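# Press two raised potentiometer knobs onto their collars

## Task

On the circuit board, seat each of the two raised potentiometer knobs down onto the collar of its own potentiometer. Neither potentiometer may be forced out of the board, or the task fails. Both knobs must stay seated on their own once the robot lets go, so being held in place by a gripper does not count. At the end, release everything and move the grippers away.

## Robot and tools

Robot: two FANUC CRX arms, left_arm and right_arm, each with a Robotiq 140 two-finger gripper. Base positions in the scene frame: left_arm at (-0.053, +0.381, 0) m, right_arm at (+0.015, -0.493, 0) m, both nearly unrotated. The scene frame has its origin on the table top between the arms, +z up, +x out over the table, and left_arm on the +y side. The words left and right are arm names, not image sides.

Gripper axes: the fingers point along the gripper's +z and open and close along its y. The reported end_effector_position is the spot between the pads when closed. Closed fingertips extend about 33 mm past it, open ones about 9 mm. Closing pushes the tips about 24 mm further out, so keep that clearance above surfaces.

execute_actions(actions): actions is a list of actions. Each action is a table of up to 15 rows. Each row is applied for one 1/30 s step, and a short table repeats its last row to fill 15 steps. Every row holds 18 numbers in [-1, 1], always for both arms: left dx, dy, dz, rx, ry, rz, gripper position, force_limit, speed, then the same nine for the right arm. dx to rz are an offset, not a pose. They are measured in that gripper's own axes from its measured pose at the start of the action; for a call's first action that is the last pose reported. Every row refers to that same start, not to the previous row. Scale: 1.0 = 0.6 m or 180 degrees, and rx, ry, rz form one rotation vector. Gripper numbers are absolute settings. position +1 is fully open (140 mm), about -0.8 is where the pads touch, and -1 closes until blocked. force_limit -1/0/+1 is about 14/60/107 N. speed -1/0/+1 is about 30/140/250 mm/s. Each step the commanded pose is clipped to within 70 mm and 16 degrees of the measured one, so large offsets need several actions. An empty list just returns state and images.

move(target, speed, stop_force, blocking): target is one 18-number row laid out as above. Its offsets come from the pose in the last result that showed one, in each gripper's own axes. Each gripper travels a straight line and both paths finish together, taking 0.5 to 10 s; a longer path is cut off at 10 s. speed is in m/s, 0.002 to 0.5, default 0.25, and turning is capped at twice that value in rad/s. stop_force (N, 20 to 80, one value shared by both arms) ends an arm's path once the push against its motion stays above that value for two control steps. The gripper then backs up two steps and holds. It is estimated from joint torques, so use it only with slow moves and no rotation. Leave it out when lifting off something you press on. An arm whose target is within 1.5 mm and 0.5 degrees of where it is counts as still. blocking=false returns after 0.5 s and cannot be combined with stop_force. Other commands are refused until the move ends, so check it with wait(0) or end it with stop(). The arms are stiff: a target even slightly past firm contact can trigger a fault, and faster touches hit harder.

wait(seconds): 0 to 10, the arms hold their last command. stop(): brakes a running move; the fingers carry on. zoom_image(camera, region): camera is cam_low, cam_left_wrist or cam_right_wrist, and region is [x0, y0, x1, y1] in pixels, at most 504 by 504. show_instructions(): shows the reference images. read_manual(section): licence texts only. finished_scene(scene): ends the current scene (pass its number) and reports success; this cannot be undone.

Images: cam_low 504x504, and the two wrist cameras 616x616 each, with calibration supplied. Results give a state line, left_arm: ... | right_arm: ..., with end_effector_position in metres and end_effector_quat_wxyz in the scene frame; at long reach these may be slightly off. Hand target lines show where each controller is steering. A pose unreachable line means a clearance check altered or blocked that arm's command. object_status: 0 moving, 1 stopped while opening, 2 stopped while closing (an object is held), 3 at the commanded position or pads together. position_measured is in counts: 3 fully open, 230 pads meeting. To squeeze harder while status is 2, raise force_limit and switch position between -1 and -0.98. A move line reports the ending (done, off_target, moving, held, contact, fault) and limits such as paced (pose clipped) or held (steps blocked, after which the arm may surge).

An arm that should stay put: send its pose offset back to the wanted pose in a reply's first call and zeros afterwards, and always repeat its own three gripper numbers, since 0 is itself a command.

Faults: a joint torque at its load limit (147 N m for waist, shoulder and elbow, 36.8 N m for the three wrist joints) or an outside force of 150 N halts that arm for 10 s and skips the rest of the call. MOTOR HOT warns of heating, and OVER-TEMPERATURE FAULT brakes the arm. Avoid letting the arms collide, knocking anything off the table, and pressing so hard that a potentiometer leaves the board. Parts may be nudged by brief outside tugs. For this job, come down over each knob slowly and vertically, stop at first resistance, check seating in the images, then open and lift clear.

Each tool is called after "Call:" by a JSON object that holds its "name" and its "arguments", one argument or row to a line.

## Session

Call:
{"name": "execute_actions", "arguments": {
  "actions": []
}}

Scene clock: 0.00 s.
left_arm: end_effector_position=(+0.1845, +0.3855, +0.1417) position_measured=3 object_status=3 end_effector_quat_wxyz=(-0.048, -0.630, +0.774, -0.046) | right_arm: end_effector_position=(+0.8458, -0.5515, +0.3775) position_measured=3 object_status=3 end_effector_quat_wxyz=(+0.500, +0.599, -0.335, +0.527)
Joint positions: left_arm=[ 0.745 -0.555 -0.67   0.085 -1.559 -0.968] | right_arm=[ 0.504  0.95   0.51   1.594 -1.654 -0.189]
Joint velocities: left_arm=[0.    0.    0.    0.    0.001 0.   ] | right_arm=[-0.001 -0.     0.001  0.    -0.001  0.001]
Hand target (left_arm): +0.184, +0.386, +0.142; -0.048, -0.630, +0.774, -0.046
Hand target (right_arm): +0.846, -0.551, +0.378; +0.500, +0.599, -0.335, +0.527
camera_calibration (this result's frames):
cam_left_wrist: T_world_to_cam=[[-0.920577, 0.390461, 0.00878738, 0.009544], [0.377966, 0.884999, 0.271879, -0.444373], [0.0983815, 0.253607, -0.962291, 0.19494], [0, 0, 0, 1]] pos_world=[0.157565, 0.340105, 0.308321]
cam_right_wrist: T_world_to_cam=[[-0.913354, -0.259052, 0.314127, 0.511758], [-0.383961, 0.291259, -0.876209, 0.827389], [0.135491, -0.920902, -0.365488, -0.302445], [0, 0, 0, 1]] pos_world=[0.82608, -0.386935, 0.453669]

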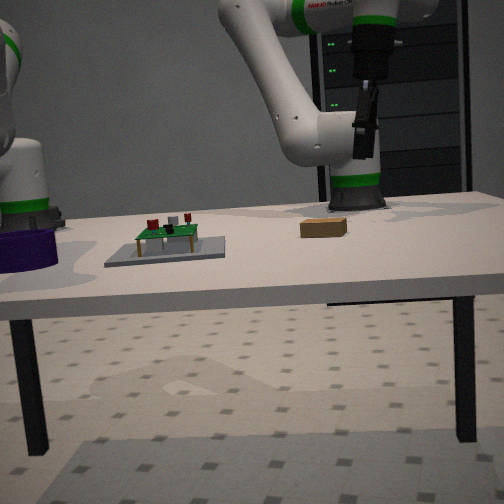

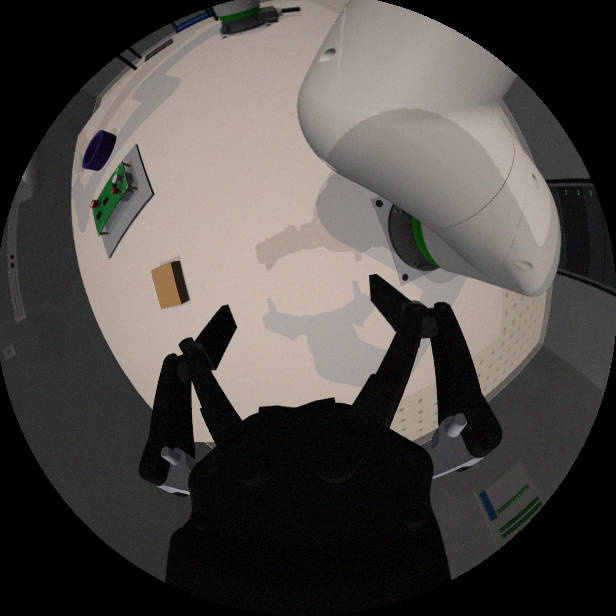

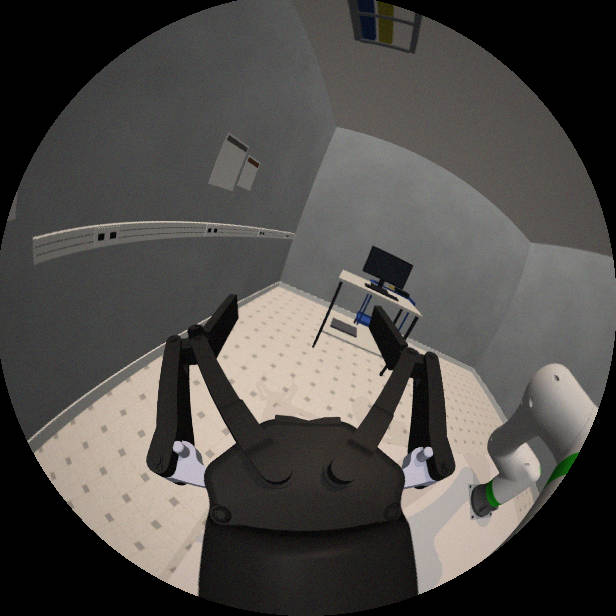

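Call:
{"name": "move", "arguments": {
  "target": [0.372,-0.613,0.05,-0.0034,-0.0422,0,-1,0,0,0,0,0,0,0,0,1,0,0],
  "speed": 0.35
}}

Call:
{"name": "zoom_image", "arguments": {
  "camera": "cam_low",
  "region": [130,170,230,245]
}}

Scene clock: 10.60 s.
left_arm: end_effector_position=(+0.5001, +0.0915, +0.1462) position_measured=233 object_status=3 end_effector_quat_wxyz=(+0.002, -0.631, +0.776, -0.000) | right_arm: end_effector_position=(+0.8458, -0.5515, +0.3775) position_measured=3 object_status=3 end_effector_quat_wxyz=(+0.500, +0.599, -0.335, +0.527)
Joint positions: left_arm=[-0.286  0.462  0.348 -0.003 -1.454  0.069] | right_arm=[ 0.504  0.95   0.51   1.594 -1.654 -0.189]
Joint velocities: left_arm=[-0.002  0.009  0.013 -0.003 -0.01   0.001] | right_arm=[ 0.001 -0.     0.     0.     0.    -0.   ]
Hand target (left_arm): +0.500, +0.092, +0.146; +0.002, -0.631, +0.776, +0.000
Hand target (right_arm): +0.846, -0.551, +0.378; +0.500, +0.599, -0.335, +0.527
Off the commanded pose (left_arm): 0.002 m, 0 deg.
Off the commanded pose (right_arm): 0.000 m, 0 deg.
move: done; limits=paced
camera_calibration (this result's frames):
cam_left_wrist: T_world_to_cam=[[-0.921069, 0.386948, 0.0436272, 0.410294], [0.371677, 0.840199, 0.394869, -0.315418], [0.116138, 0.379917, -0.917701, 0.215794], [0, 0, 0, 1]] pos_world=[0.470081, 0.0242676, 0.304684]
cam_right_wrist: T_world_to_cam=[[-0.913354, -0.259052, 0.314127, 0.511758], [-0.383961, 0.291259, -0.876209, 0.827389], [0.135491, -0.920902, -0.365489, -0.302445], [0, 0, 0, 1]] pos_world=[0.82608, -0.386935, 0.453669]

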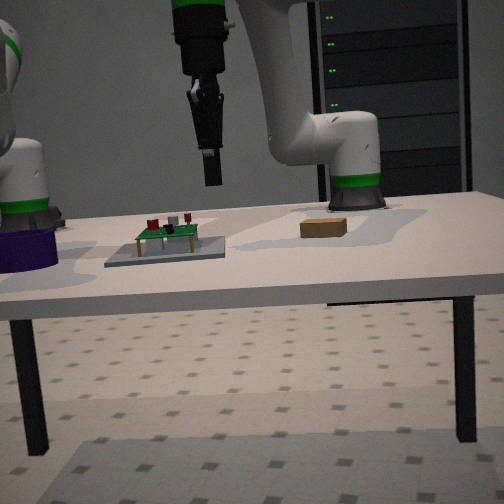

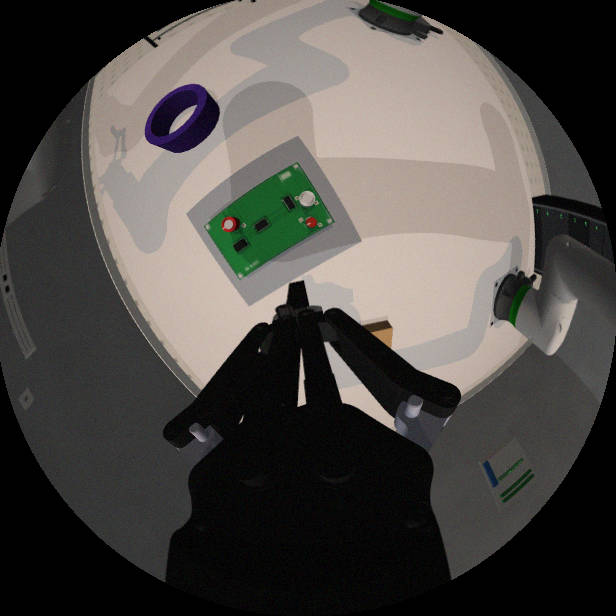

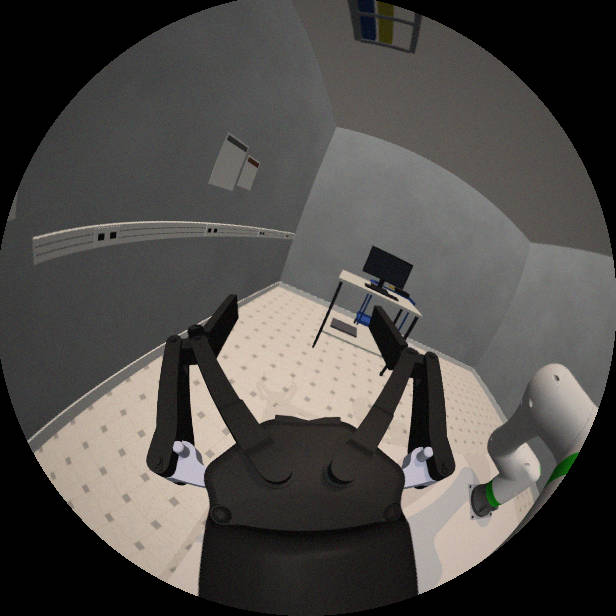

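Region (130, 170, 230, 245) of cam_low's 504x504 image, scaled by 5.040, with more detail than that image has; it fills the top 378 rows of this view, and the rest is white.

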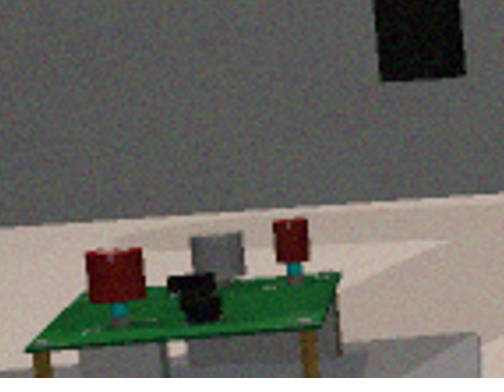

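Call:
{"name": "move", "arguments": {
  "target": [0.115,0.06,0.072,0,0,0,-1,0,0,0,0,0,0,0,0,1,0,0]
}}

Call:
{"name": "zoom_image", "arguments": {
  "camera": "cam_low",
  "region": [165,200,205,230]
}}

Call:
{"name": "zoom_image", "arguments": {
  "camera": "cam_left_wrist",
  "region": [180,200,360,330]
}}

Scene clock: 21.87 s.
left_arm: end_effector_position=(+0.4510, +0.0313, +0.1030) position_measured=233 object_status=3 end_effector_quat_wxyz=(+0.002, -0.631, +0.776, -0.000) | right_arm: end_effector_position=(+0.8458, -0.5515, +0.3775) position_measured=3 object_status=3 end_effector_quat_wxyz=(+0.500, +0.599, -0.335, +0.527)
Joint positions: left_arm=[-0.407  0.452  0.232 -0.003 -1.349  0.19 ] | right_arm=[ 0.504  0.95   0.51   1.594 -1.654 -0.189]
Joint velocities: left_arm=[-0.002  0.    -0.001  0.    -0.     0.001] | right_arm=[-0.     0.001 -0.    -0.     0.     0.   ]
Hand target (left_arm): +0.451, +0.031, +0.103; +0.002, -0.631, +0.776, -0.000
Hand target (right_arm): +0.846, -0.551, +0.378; +0.500, +0.599, -0.335, +0.527
Off the commanded pose (left_arm): 0.000 m, 0 deg.
Off the commanded pose (right_arm): 0.000 m, 0 deg.
move: done
camera_calibration (this result's frames):
cam_left_wrist: T_world_to_cam=[[-0.920983, 0.387184, 0.0433381, 0.390251], [0.371764, 0.84009, 0.395019, -0.229574], [0.116537, 0.379918, -0.91765, 0.204488], [0, 0, 0, 1]] pos_world=[0.420932, -0.0359254, 0.261422]
cam_right_wrist: T_world_to_cam=[[-0.913354, -0.259052, 0.314128, 0.511757], [-0.383961, 0.291259, -0.876209, 0.827389], [0.135491, -0.920902, -0.365488, -0.302445], [0, 0, 0, 1]] pos_world=[0.82608, -0.386935, 0.453668]

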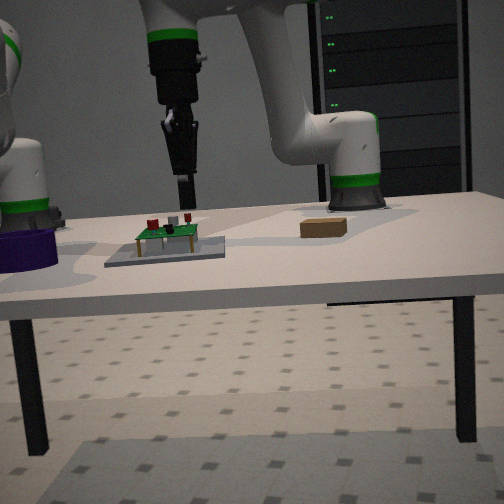

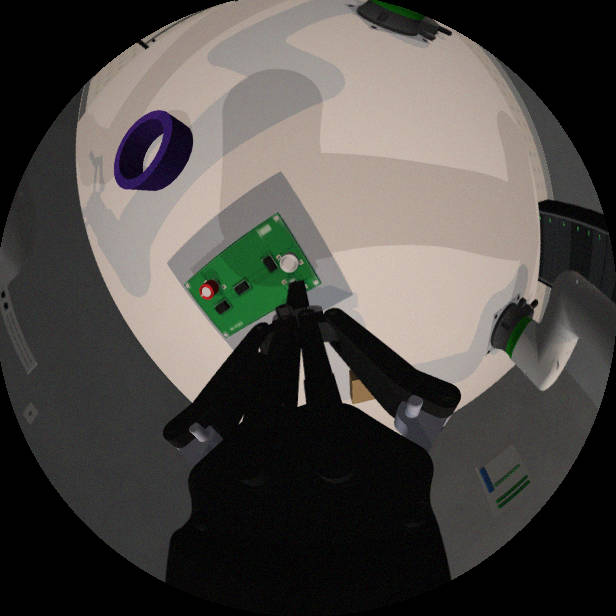

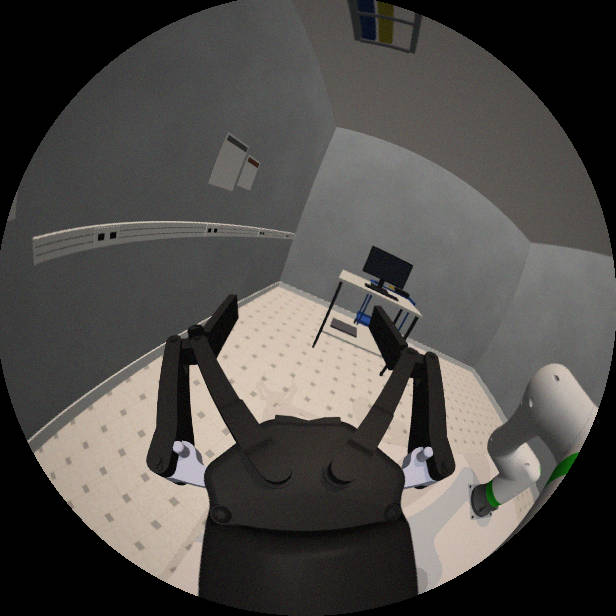

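Region (165, 200, 205, 230) of cam_low's 504x504 image, scaled by 12.600, with more detail than that image has; it fills the top 378 rows of this view, and the rest is white.

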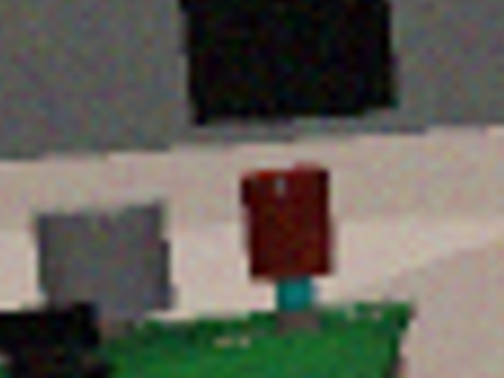

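Region (180, 200, 360, 330) of cam_left_wrist's 616x616 image, scaled by 2.800, with more detail than that image has.

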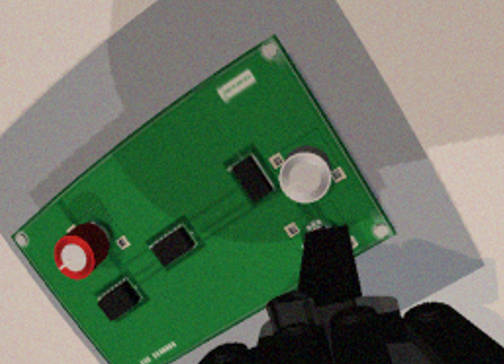

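Gap ~8.5 mm, travel ~5 mm.

Call:
{"name": "execute_actions", "arguments": {
  "actions": [
    [[0,-0.002,0.013,0,0,0,-1,0,0,0,0,0,0,0,0,1,0,0]],
    [[0,0,0.0095,0,0,0,-1,0,0,0,0,0,0,0,0,1,0,0]]
  ]
}}

Call:
{"name": "zoom_image", "arguments": {
  "camera": "cam_low",
  "region": [165,200,205,230]
}}

Scene clock: 27.97 s.
left_arm: end_effector_position=(+0.4521, +0.0311, +0.0895) position_measured=233 object_status=3 end_effector_quat_wxyz=(+0.002, -0.631, +0.776, -0.000) | right_arm: end_effector_position=(+0.8458, -0.5515, +0.3775) position_measured=3 object_status=3 end_effector_quat_wxyz=(+0.500, +0.599, -0.335, +0.527)
Joint positions: left_arm=[-0.406  0.463  0.215 -0.003 -1.321  0.189] | right_arm=[ 0.504  0.95   0.51   1.594 -1.654 -0.189]
Joint velocities: left_arm=[-0.     0.    -0.001 -0.001  0.     0.   ] | right_arm=[ 0.001 -0.001  0.     0.     0.    -0.001]
Hand target (left_arm): +0.452, +0.031, +0.089; +0.002, -0.631, +0.776, -0.000
Hand target (right_arm): +0.846, -0.551, +0.378; +0.500, +0.599, -0.335, +0.527
Off the commanded pose (left_arm): 0.000 m, 0 deg.
Off the commanded pose (right_arm): 0.000 m, 0 deg.
camera_calibration (this result's frames):
cam_left_wrist: T_world_to_cam=[[-0.920949, 0.387267, 0.0433325, 0.391981], [0.371839, 0.840059, 0.395015, -0.224526], [0.116575, 0.379901, -0.917652, 0.192088], [0, 0, 0, 1]] pos_world=[0.422089, -0.0361609, 0.247976]
cam_right_wrist: T_world_to_cam=[[-0.913354, -0.259052, 0.314127, 0.511758], [-0.383961, 0.291259, -0.876209, 0.827389], [0.135491, -0.920902, -0.365488, -0.302445], [0, 0, 0, 1]] pos_world=[0.82608, -0.386935, 0.453669]

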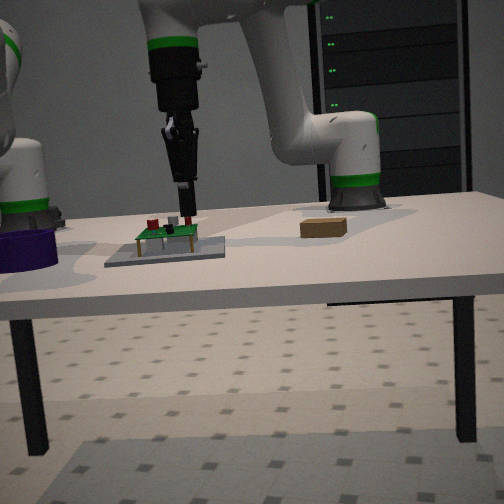

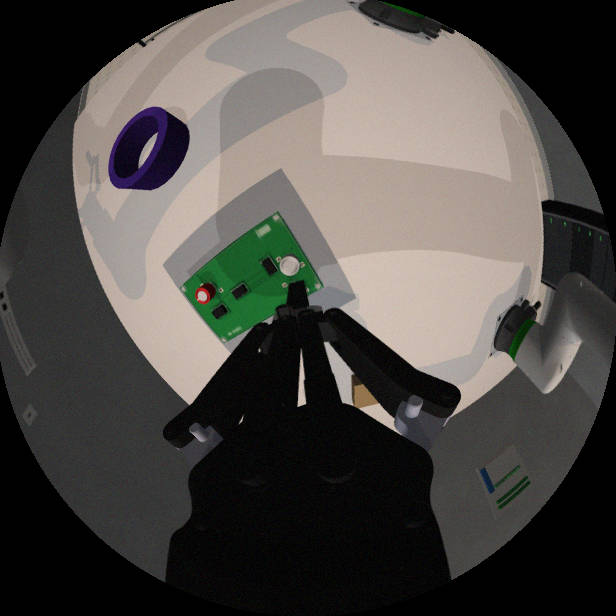

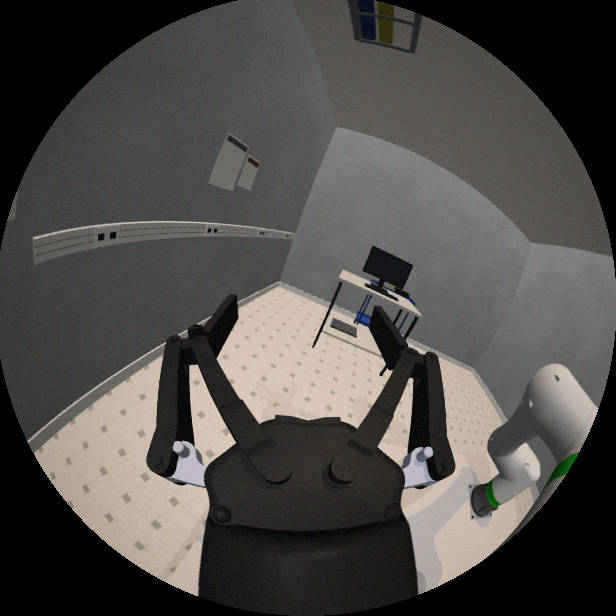

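Region (165, 200, 205, 230) of cam_low's 504x504 image, scaled by 12.600, with more detail than that image has; it fills the top 378 rows of this view, and the rest is white.

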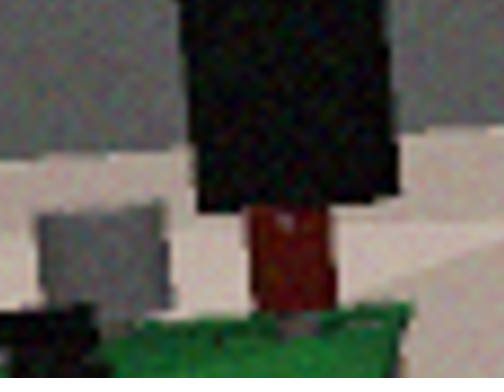

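Call:
{"name": "execute_actions", "arguments": {
  "actions": [
    [[0,0,-0.006,0,0,0,-1,0,0,0,0,0,0,0,0,1,0,0]]
  ]
}}

Call:
{"name": "zoom_image", "arguments": {
  "camera": "cam_low",
  "region": [165,200,205,230]
}}

Scene clock: 34.00 s.
left_arm: end_effector_position=(+0.4522, +0.0312, +0.0931) position_measured=233 object_status=3 end_effector_quat_wxyz=(+0.002, -0.631, +0.776, -0.000) | right_arm: end_effector_position=(+0.8458, -0.5515, +0.3775) position_measured=3 object_status=3 end_effector_quat_wxyz=(+0.500, +0.599, -0.335, +0.527)
Joint positions: left_arm=[-0.406  0.461  0.221 -0.004 -1.329  0.189] | right_arm=[ 0.504  0.95   0.51   1.594 -1.654 -0.189]
Joint velocities: left_arm=[-0.    -0.     0.     0.    -0.001 -0.   ] | right_arm=[-0.    -0.001 -0.001 -0.    -0.     0.   ]
Hand target (left_arm): +0.452, +0.031, +0.093; +0.002, -0.631, +0.776, -0.000
Hand target (right_arm): +0.846, -0.551, +0.378; +0.500, +0.599, -0.335, +0.527
Off the commanded pose (left_arm): 0.000 m, 0 deg.
Off the commanded pose (right_arm): 0.000 m, 0 deg.
camera_calibration (this result's frames):
cam_left_wrist: T_world_to_cam=[[-0.920954, 0.387254, 0.0433359, 0.391828], [0.371815, 0.840021, 0.395118, -0.225977], [0.116608, 0.379998, -0.917608, 0.195325], [0, 0, 0, 1]] pos_world=[0.422101, -0.0361348, 0.251539]
cam_right_wrist: T_world_to_cam=[[-0.913354, -0.259052, 0.314128, 0.511758], [-0.383961, 0.291259, -0.876209, 0.827389], [0.135491, -0.920902, -0.365488, -0.302445], [0, 0, 0, 1]] pos_world=[0.82608, -0.386935, 0.453668]

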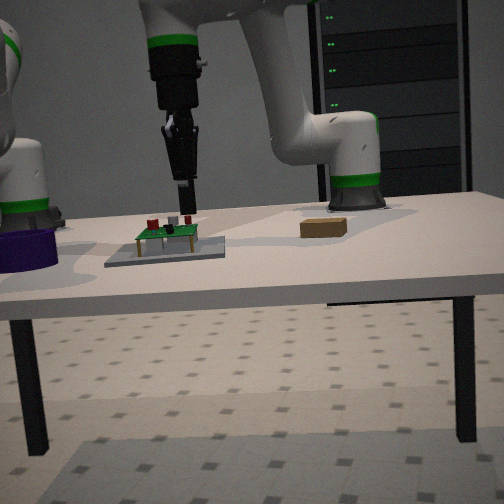

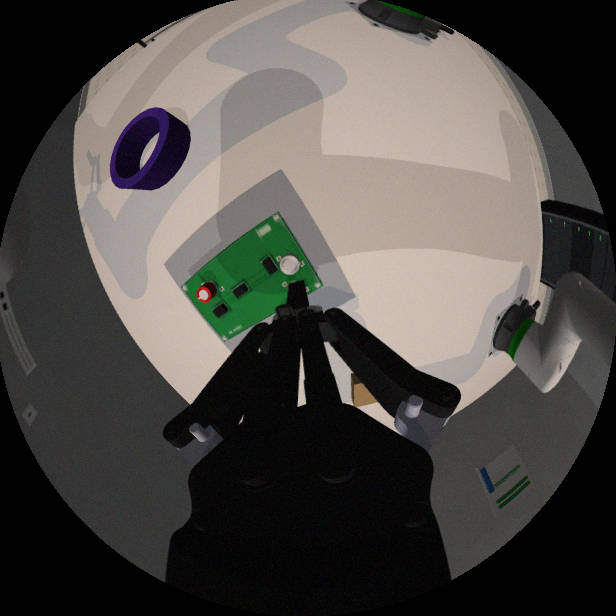

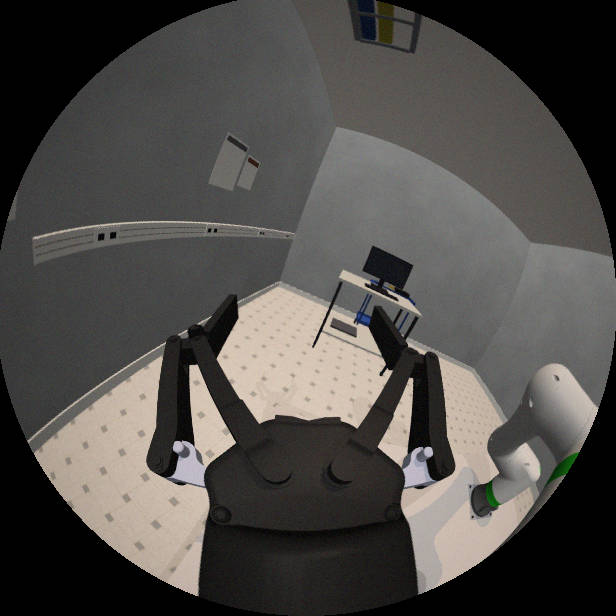

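Region (165, 200, 205, 230) of cam_low's 504x504 image, scaled by 12.600, with more detail than that image has; it fills the top 378 rows of this view, and the rest is white.

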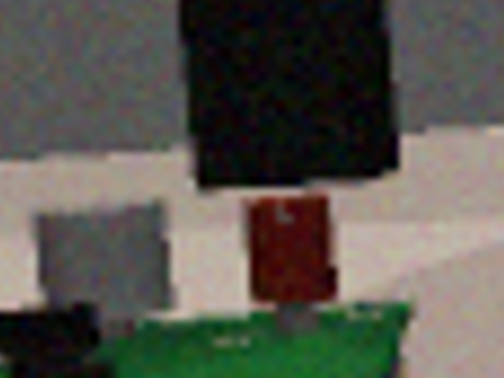

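Call:
{"name": "execute_actions", "arguments": {
  "actions": [
    [[0,0,0.0066,0,0,0,-1,0,0,0,0,0,0,0,0,1,0,0]],
    [[0,0,-0.006,0,0,0,-1,0,0,0,0,0,0,0,0,1,0,0]]
  ]
}}

Call:
{"name": "zoom_image", "arguments": {
  "camera": "cam_low",
  "region": [165,200,205,230]
}}

Scene clock: 38.53 s.
left_arm: end_effector_position=(+0.4522, +0.0312, +0.0927) position_measured=233 object_status=3 end_effector_quat_wxyz=(+0.002, -0.631, +0.776, -0.000) | right_arm: end_effector_position=(+0.8458, -0.5515, +0.3775) position_measured=3 object_status=3 end_effector_quat_wxyz=(+0.500, +0.599, -0.335, +0.527)
Joint positions: left_arm=[-0.406  0.461  0.22  -0.004 -1.328  0.189] | right_arm=[ 0.504  0.95   0.51   1.594 -1.654 -0.189]
Joint velocities: left_arm=[-0.  0.  0. -0.  0.  0.] | right_arm=[ 0.001 -0.    -0.001 -0.    -0.     0.   ]
Hand target (left_arm): +0.452, +0.031, +0.093; +0.002, -0.631, +0.776, -0.000
Hand target (right_arm): +0.846, -0.551, +0.378; +0.500, +0.599, -0.335, +0.527
Off the commanded pose (left_arm): 0.000 m, 0 deg.
Off the commanded pose (right_arm): 0.000 m, 0 deg.
camera_calibration (this result's frames):
cam_left_wrist: T_world_to_cam=[[-0.920952, 0.387259, 0.043333, 0.391843], [0.371817, 0.840014, 0.395131, -0.225841], [0.116618, 0.380009, -0.917602, 0.194987], [0, 0, 0, 1]] pos_world=[0.422101, -0.0361318, 0.251178]
cam_right_wrist: T_world_to_cam=[[-0.913354, -0.259052, 0.314127, 0.511758], [-0.383961, 0.291259, -0.876209, 0.827389], [0.135491, -0.920902, -0.365488, -0.302445], [0, 0, 0, 1]] pos_world=[0.82608, -0.386935, 0.453669]

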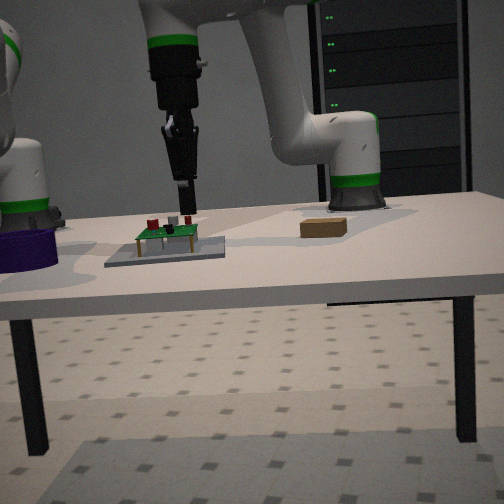

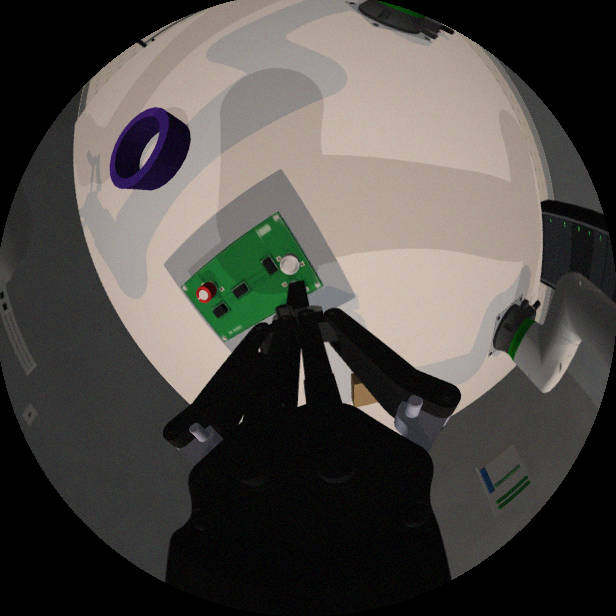

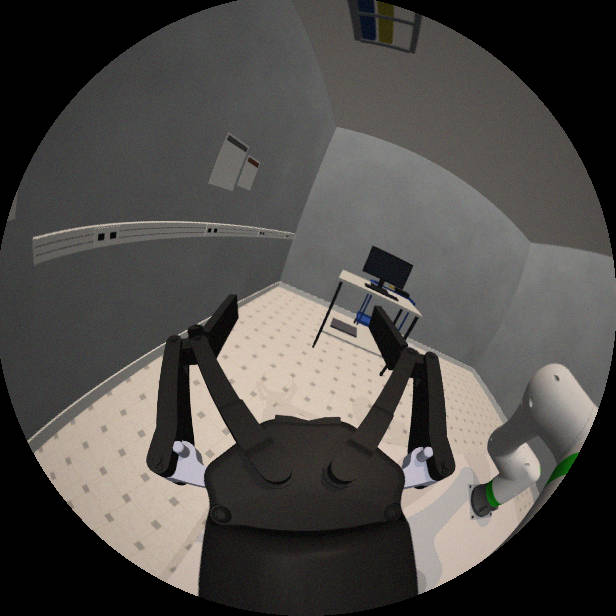

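Region (165, 200, 205, 230) of cam_low's 504x504 image, scaled by 12.600, with more detail than that image has; it fills the top 378 rows of this view, and the rest is white.

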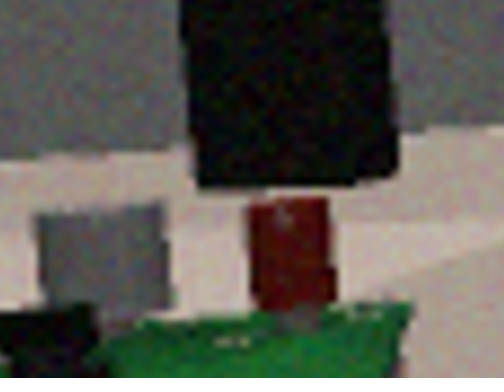

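Call:
{"name": "execute_actions", "arguments": {
  "actions": [
    [[0,0,0.0065,0,0,0,-1,0,0,0,0,0,0,0,0,1,0,0]],
    [[0,0,-0.0065,0,0,0,-1,0,0,0,0,0,0,0,0,1,0,0]]
  ]
}}

Call:
{"name": "zoom_image", "arguments": {
  "camera": "cam_low",
  "region": [165,200,205,230]
}}

Scene clock: 44.10 s.
left_arm: end_effector_position=(+0.4522, +0.0312, +0.0927) position_measured=233 object_status=3 end_effector_quat_wxyz=(+0.002, -0.631, +0.776, -0.000) | right_arm: end_effector_position=(+0.8458, -0.5515, +0.3775) position_measured=3 object_status=3 end_effector_quat_wxyz=(+0.500, +0.599, -0.335, +0.527)
Joint positions: left_arm=[-0.406  0.461  0.22  -0.004 -1.328  0.189] | right_arm=[ 0.504  0.95   0.51   1.594 -1.654 -0.189]
Joint velocities: left_arm=[ 0.001  0.     0.     0.    -0.001 -0.001] | right_arm=[-0.    -0.001  0.     0.    -0.     0.   ]
Hand target (left_arm): +0.452, +0.031, +0.093; +0.002, -0.631, +0.776, -0.000
Hand target (right_arm): +0.846, -0.551, +0.378; +0.500, +0.599, -0.335, +0.527
Off the commanded pose (left_arm): 0.000 m, 0 deg.
Off the commanded pose (right_arm): 0.000 m, 0 deg.
camera_calibration (this result's frames):
cam_left_wrist: T_world_to_cam=[[-0.920953, 0.387256, 0.0433302, 0.391845], [0.371815, 0.840021, 0.395118, -0.225836], [0.116614, 0.379996, -0.917608, 0.194995], [0, 0, 0, 1]] pos_world=[0.422101, -0.0361347, 0.251182]
cam_right_wrist: T_world_to_cam=[[-0.913354, -0.259052, 0.314127, 0.511758], [-0.383961, 0.291259, -0.876209, 0.827389], [0.135491, -0.920902, -0.365489, -0.302445], [0, 0, 0, 1]] pos_world=[0.82608, -0.386935, 0.453668]

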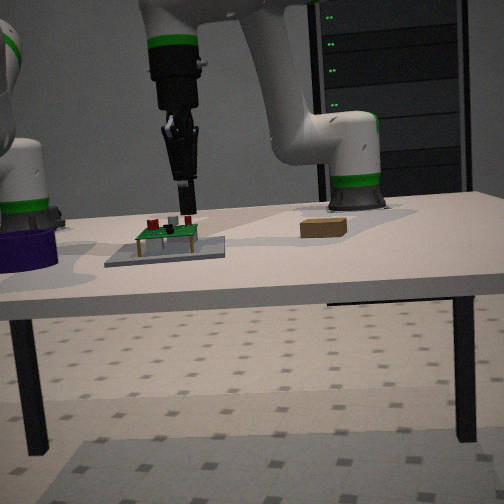

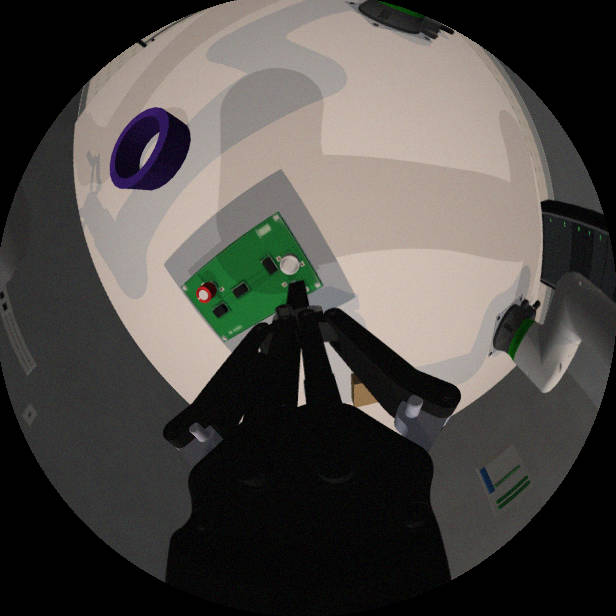

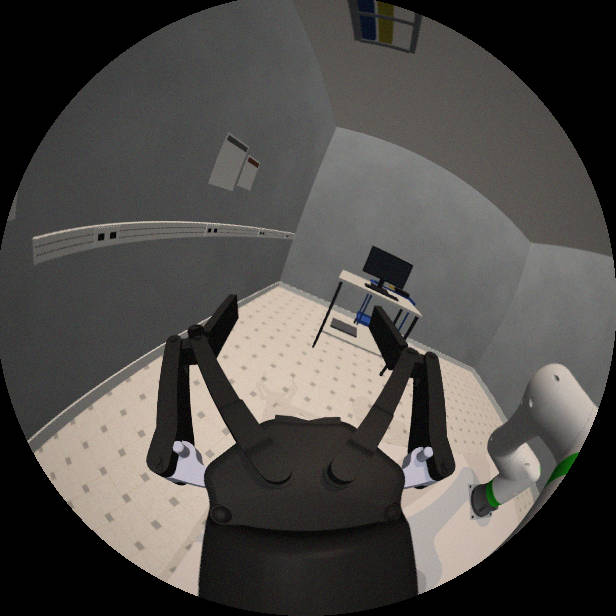

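Region (165, 200, 205, 230) of cam_low's 504x504 image, scaled by 12.600, with more detail than that image has; it fills the top 378 rows of this view, and the rest is white.

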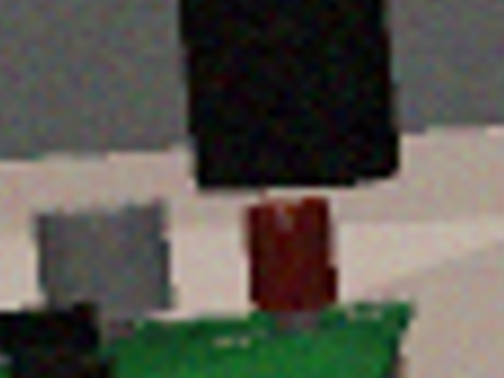

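Call:
{"name": "execute_actions", "arguments": {
  "actions": [
    [[0,0,0.0068,0,0,0,-1,0,0,0,0,0,0,0,0,1,0,0]],
    [[0,0,-0.026,0,0,0,-1,0,0,0,0,0,0,0,0,1,0,0]]
  ]
}}

Call:
{"name": "zoom_image", "arguments": {
  "camera": "cam_low",
  "region": [165,200,205,230]
}}

Call:
{"name": "move", "arguments": {
  "target": [0.042,-0.176,0,0,0,0,-1,0,0,0,0,0,0,0,0,1,0,0],
  "speed": 0.15
}}

Call:
{"name": "zoom_image", "arguments": {
  "camera": "cam_low",
  "region": [135,210,175,240]
}}

Scene clock: 56.20 s.
left_arm: end_effector_position=(+0.4522, +0.0311, +0.1042) position_measured=233 object_status=3 end_effector_quat_wxyz=(+0.002, -0.631, +0.776, -0.000) | right_arm: end_effector_position=(+0.8458, -0.5515, +0.3775) position_measured=3 object_status=3 end_effector_quat_wxyz=(+0.500, +0.599, -0.335, +0.527)
Joint positions: left_arm=[-0.407  0.454  0.238 -0.003 -1.352  0.189] | right_arm=[ 0.504  0.95   0.51   1.594 -1.654 -0.189]
Joint velocities: left_arm=[ 0.001 -0.     0.001 -0.    -0.003 -0.   ] | right_arm=[ 0.    -0.     0.001 -0.     0.    -0.   ]
Hand target (left_arm): +0.452, +0.031, +0.104; +0.002, -0.631, +0.776, -0.000
Hand target (right_arm): +0.846, -0.551, +0.378; +0.500, +0.599, -0.335, +0.527
Off the commanded pose (left_arm): 0.000 m, 0 deg.
Off the commanded pose (right_arm): 0.000 m, 0 deg.
camera_calibration (this result's frames):
cam_left_wrist: T_world_to_cam=[[-0.920959, 0.387244, 0.0433242, 0.391359], [0.371809, 0.840051, 0.395061, -0.230335], [0.11659, 0.379943, -0.917633, 0.205562], [0, 0, 0, 1]] pos_world=[0.4221, -0.0361604, 0.262672]
cam_right_wrist: T_world_to_cam=[[-0.913354, -0.259052, 0.314128, 0.511757], [-0.383961, 0.291259, -0.876209, 0.827389], [0.135491, -0.920902, -0.365488, -0.302445], [0, 0, 0, 1]] pos_world=[0.82608, -0.386935, 0.453668]

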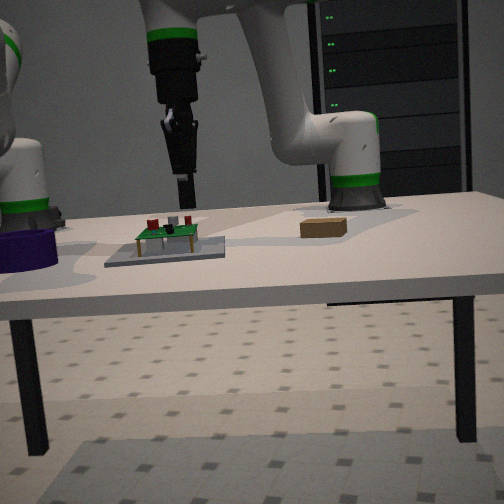

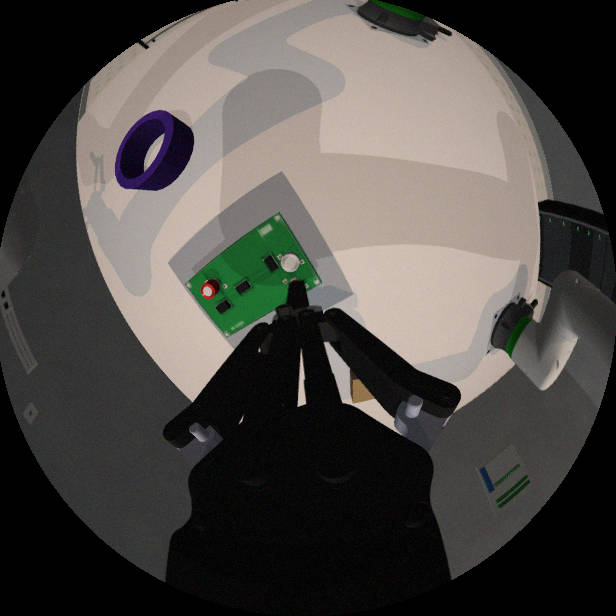

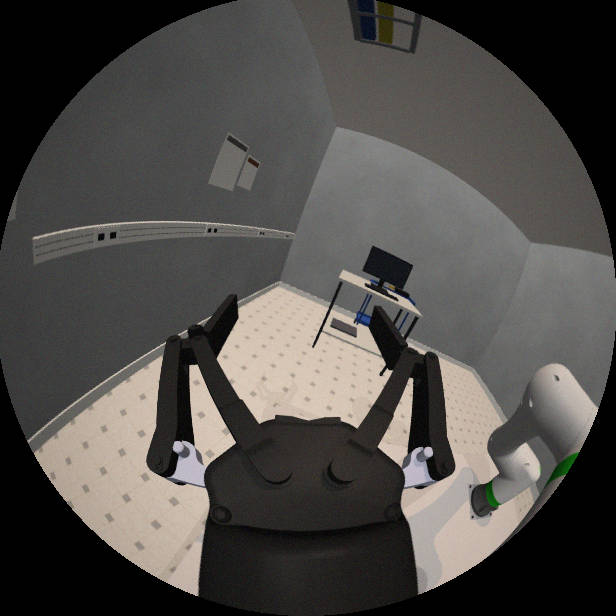

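Region (165, 200, 205, 230) of cam_low's 504x504 image, scaled by 12.600, with more detail than that image has; it fills the top 378 rows of this view, and the rest is white.

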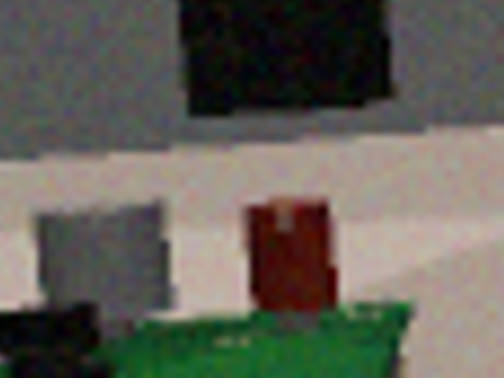

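Scene clock: 57.43 s.
left_arm: end_effector_position=(+0.5507, -0.0150, +0.1045) position_measured=233 object_status=3 end_effector_quat_wxyz=(+0.002, -0.631, +0.776, -0.000) | right_arm: end_effector_position=(+0.8458, -0.5515, +0.3775) position_measured=3 object_status=3 end_effector_quat_wxyz=(+0.500, +0.599, -0.335, +0.527)
Joint positions: left_arm=[-0.413  0.752  0.698 -0.003 -1.514  0.196] | right_arm=[ 0.504  0.95   0.51   1.594 -1.654 -0.189]
Joint velocities: left_arm=[-0.     0.008  0.014 -0.003 -0.009  0.001] | right_arm=[ 0.     0.001 -0.     0.    -0.     0.   ]
Hand target (left_arm): +0.551, -0.015, +0.104; +0.002, -0.631, +0.776, -0.000
Hand target (right_arm): +0.846, -0.551, +0.378; +0.500, +0.599, -0.335, +0.527
Off the commanded pose (left_arm): 0.000 m, 0 deg.
Off the commanded pose (right_arm): 0.000 m, 0 deg.
move: done
camera_calibration (this result's frames):
cam_left_wrist: T_world_to_cam=[[-0.921137, 0.386853, 0.0430298, 0.500035], [0.371343, 0.840265, 0.395043, -0.228098], [0.116667, 0.379867, -0.917654, 0.211773], [0, 0, 0, 1]] pos_world=[0.520597, -0.0822228, 0.262927]
cam_right_wrist: T_world_to_cam=[[-0.913354, -0.259052, 0.314127, 0.511757], [-0.383961, 0.291259, -0.876209, 0.827389], [0.135491, -0.920902, -0.365488, -0.302445], [0, 0, 0, 1]] pos_world=[0.82608, -0.386934, 0.453669]

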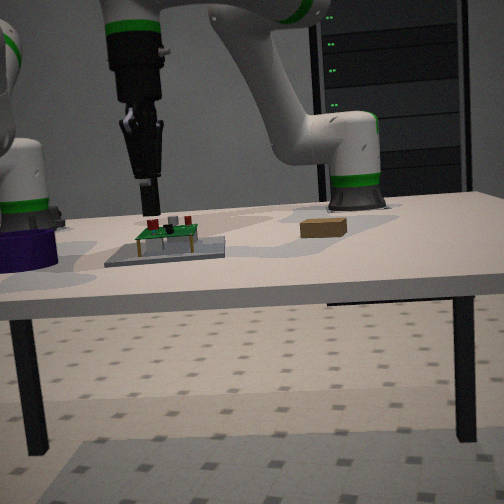

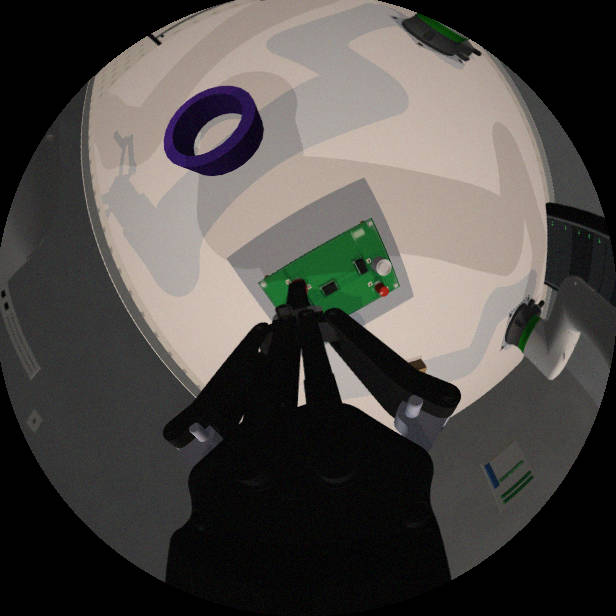

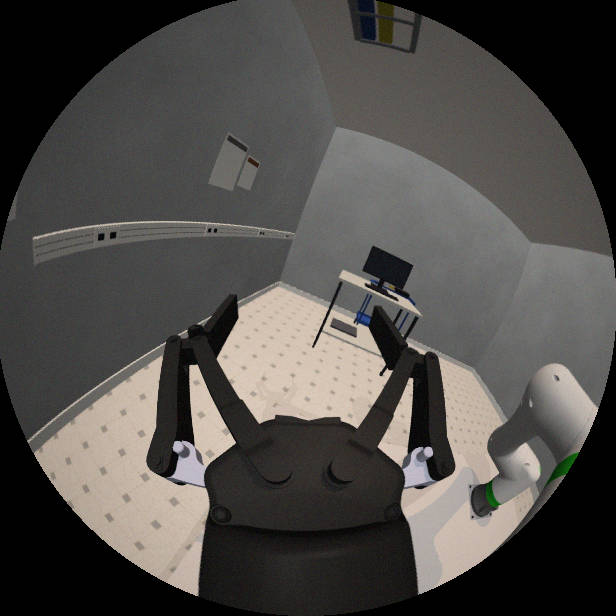

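Region (135, 210, 175, 240) of cam_low's 504x504 image, scaled by 12.600, with more detail than that image has; it fills the top 378 rows of this view, and the rest is white.

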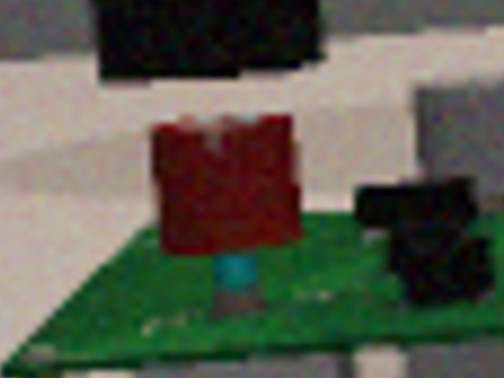

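Call:
{"name": "execute_actions", "arguments": {
  "actions": [
    [[-0.002,0.002,0.011,0,0,0,-1,0,0,0,0,0,0,0,0,1,0,0]],
    [[0,0,0.01,0,0,0,-1,0,0,0,0,0,0,0,0,1,0,0]]
  ]
}}

Call:
{"name": "zoom_image", "arguments": {
  "camera": "cam_low",
  "region": [135,210,175,240]
}}

Scene clock: 63.83 s.
left_arm: end_effector_position=(+0.5497, -0.0136, +0.0919) position_measured=233 object_status=3 end_effector_quat_wxyz=(+0.002, -0.631, +0.776, -0.000) | right_arm: end_effector_position=(+0.8458, -0.5515, +0.3775) position_measured=3 object_status=3 end_effector_quat_wxyz=(+0.500, +0.599, -0.335, +0.527)
Joint positions: left_arm=[-0.412  0.749  0.665 -0.003 -1.484  0.195] | right_arm=[ 0.504  0.95   0.51   1.594 -1.654 -0.189]
Joint velocities: left_arm=[ 0.     0.    -0.001  0.    -0.001  0.   ] | right_arm=[-0.001  0.    -0.001  0.     0.    -0.   ]
Hand target (left_arm): +0.550, -0.014, +0.092; +0.002, -0.631, +0.776, -0.000
Hand target (right_arm): +0.846, -0.551, +0.378; +0.500, +0.599, -0.335, +0.527
Off the commanded pose (left_arm): 0.000 m, 0 deg.
Off the commanded pose (right_arm): 0.000 m, 0 deg.
camera_calibration (this result's frames):
cam_left_wrist: T_world_to_cam=[[-0.921102, 0.386938, 0.043023, 0.499146], [0.371426, 0.840257, 0.394983, -0.224005], [0.116684, 0.3798, -0.91768, 0.199833], [0, 0, 0, 1]] pos_world=[0.519648, -0.0808135, 0.250386]
cam_right_wrist: T_world_to_cam=[[-0.913354, -0.259052, 0.314128, 0.511757], [-0.383961, 0.291259, -0.876209, 0.827389], [0.135491, -0.920902, -0.365488, -0.302445], [0, 0, 0, 1]] pos_world=[0.82608, -0.386935, 0.453668]

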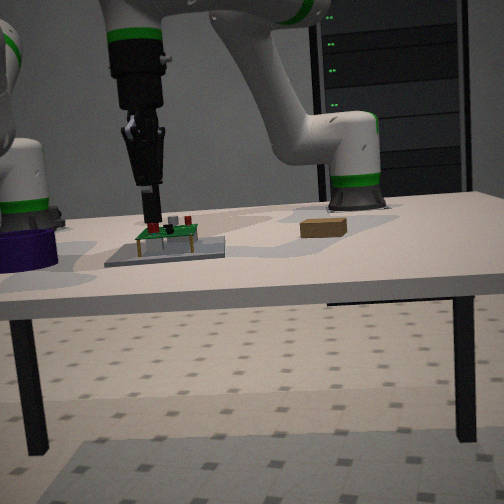

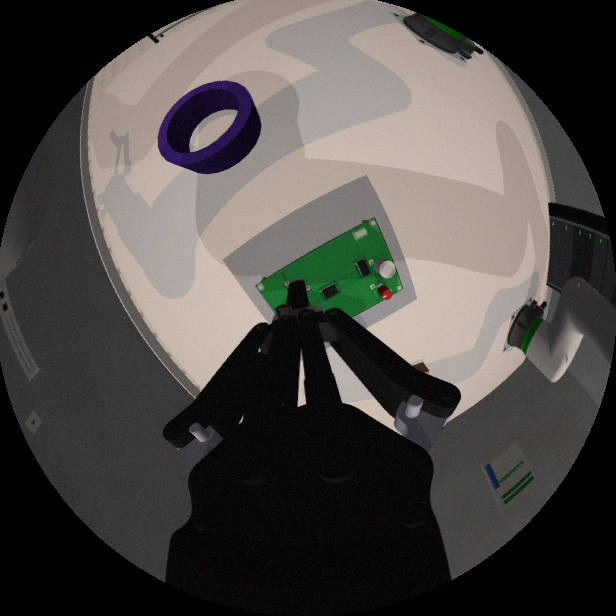

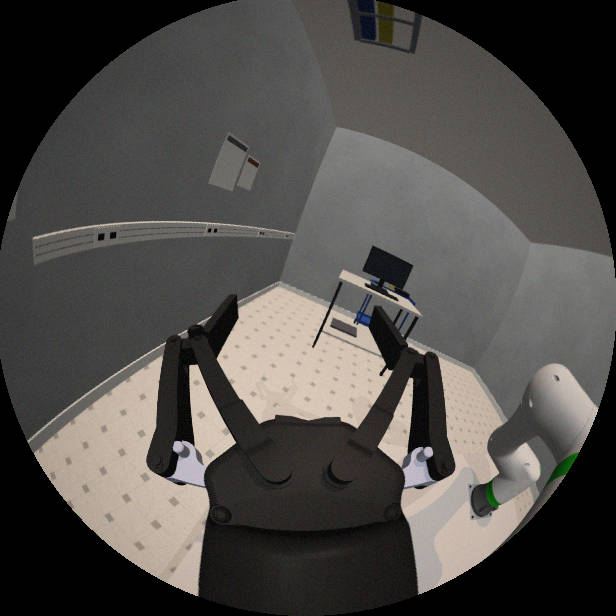

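Region (135, 210, 175, 240) of cam_low's 504x504 image, scaled by 12.600, with more detail than that image has; it fills the top 378 rows of this view, and the rest is white.

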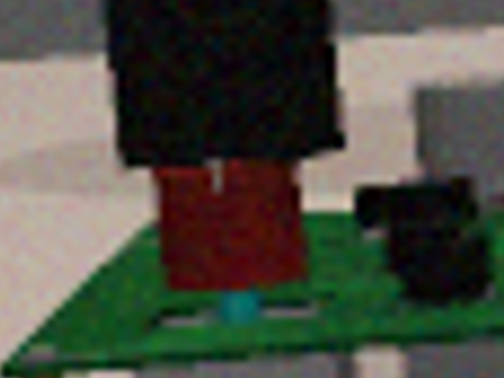

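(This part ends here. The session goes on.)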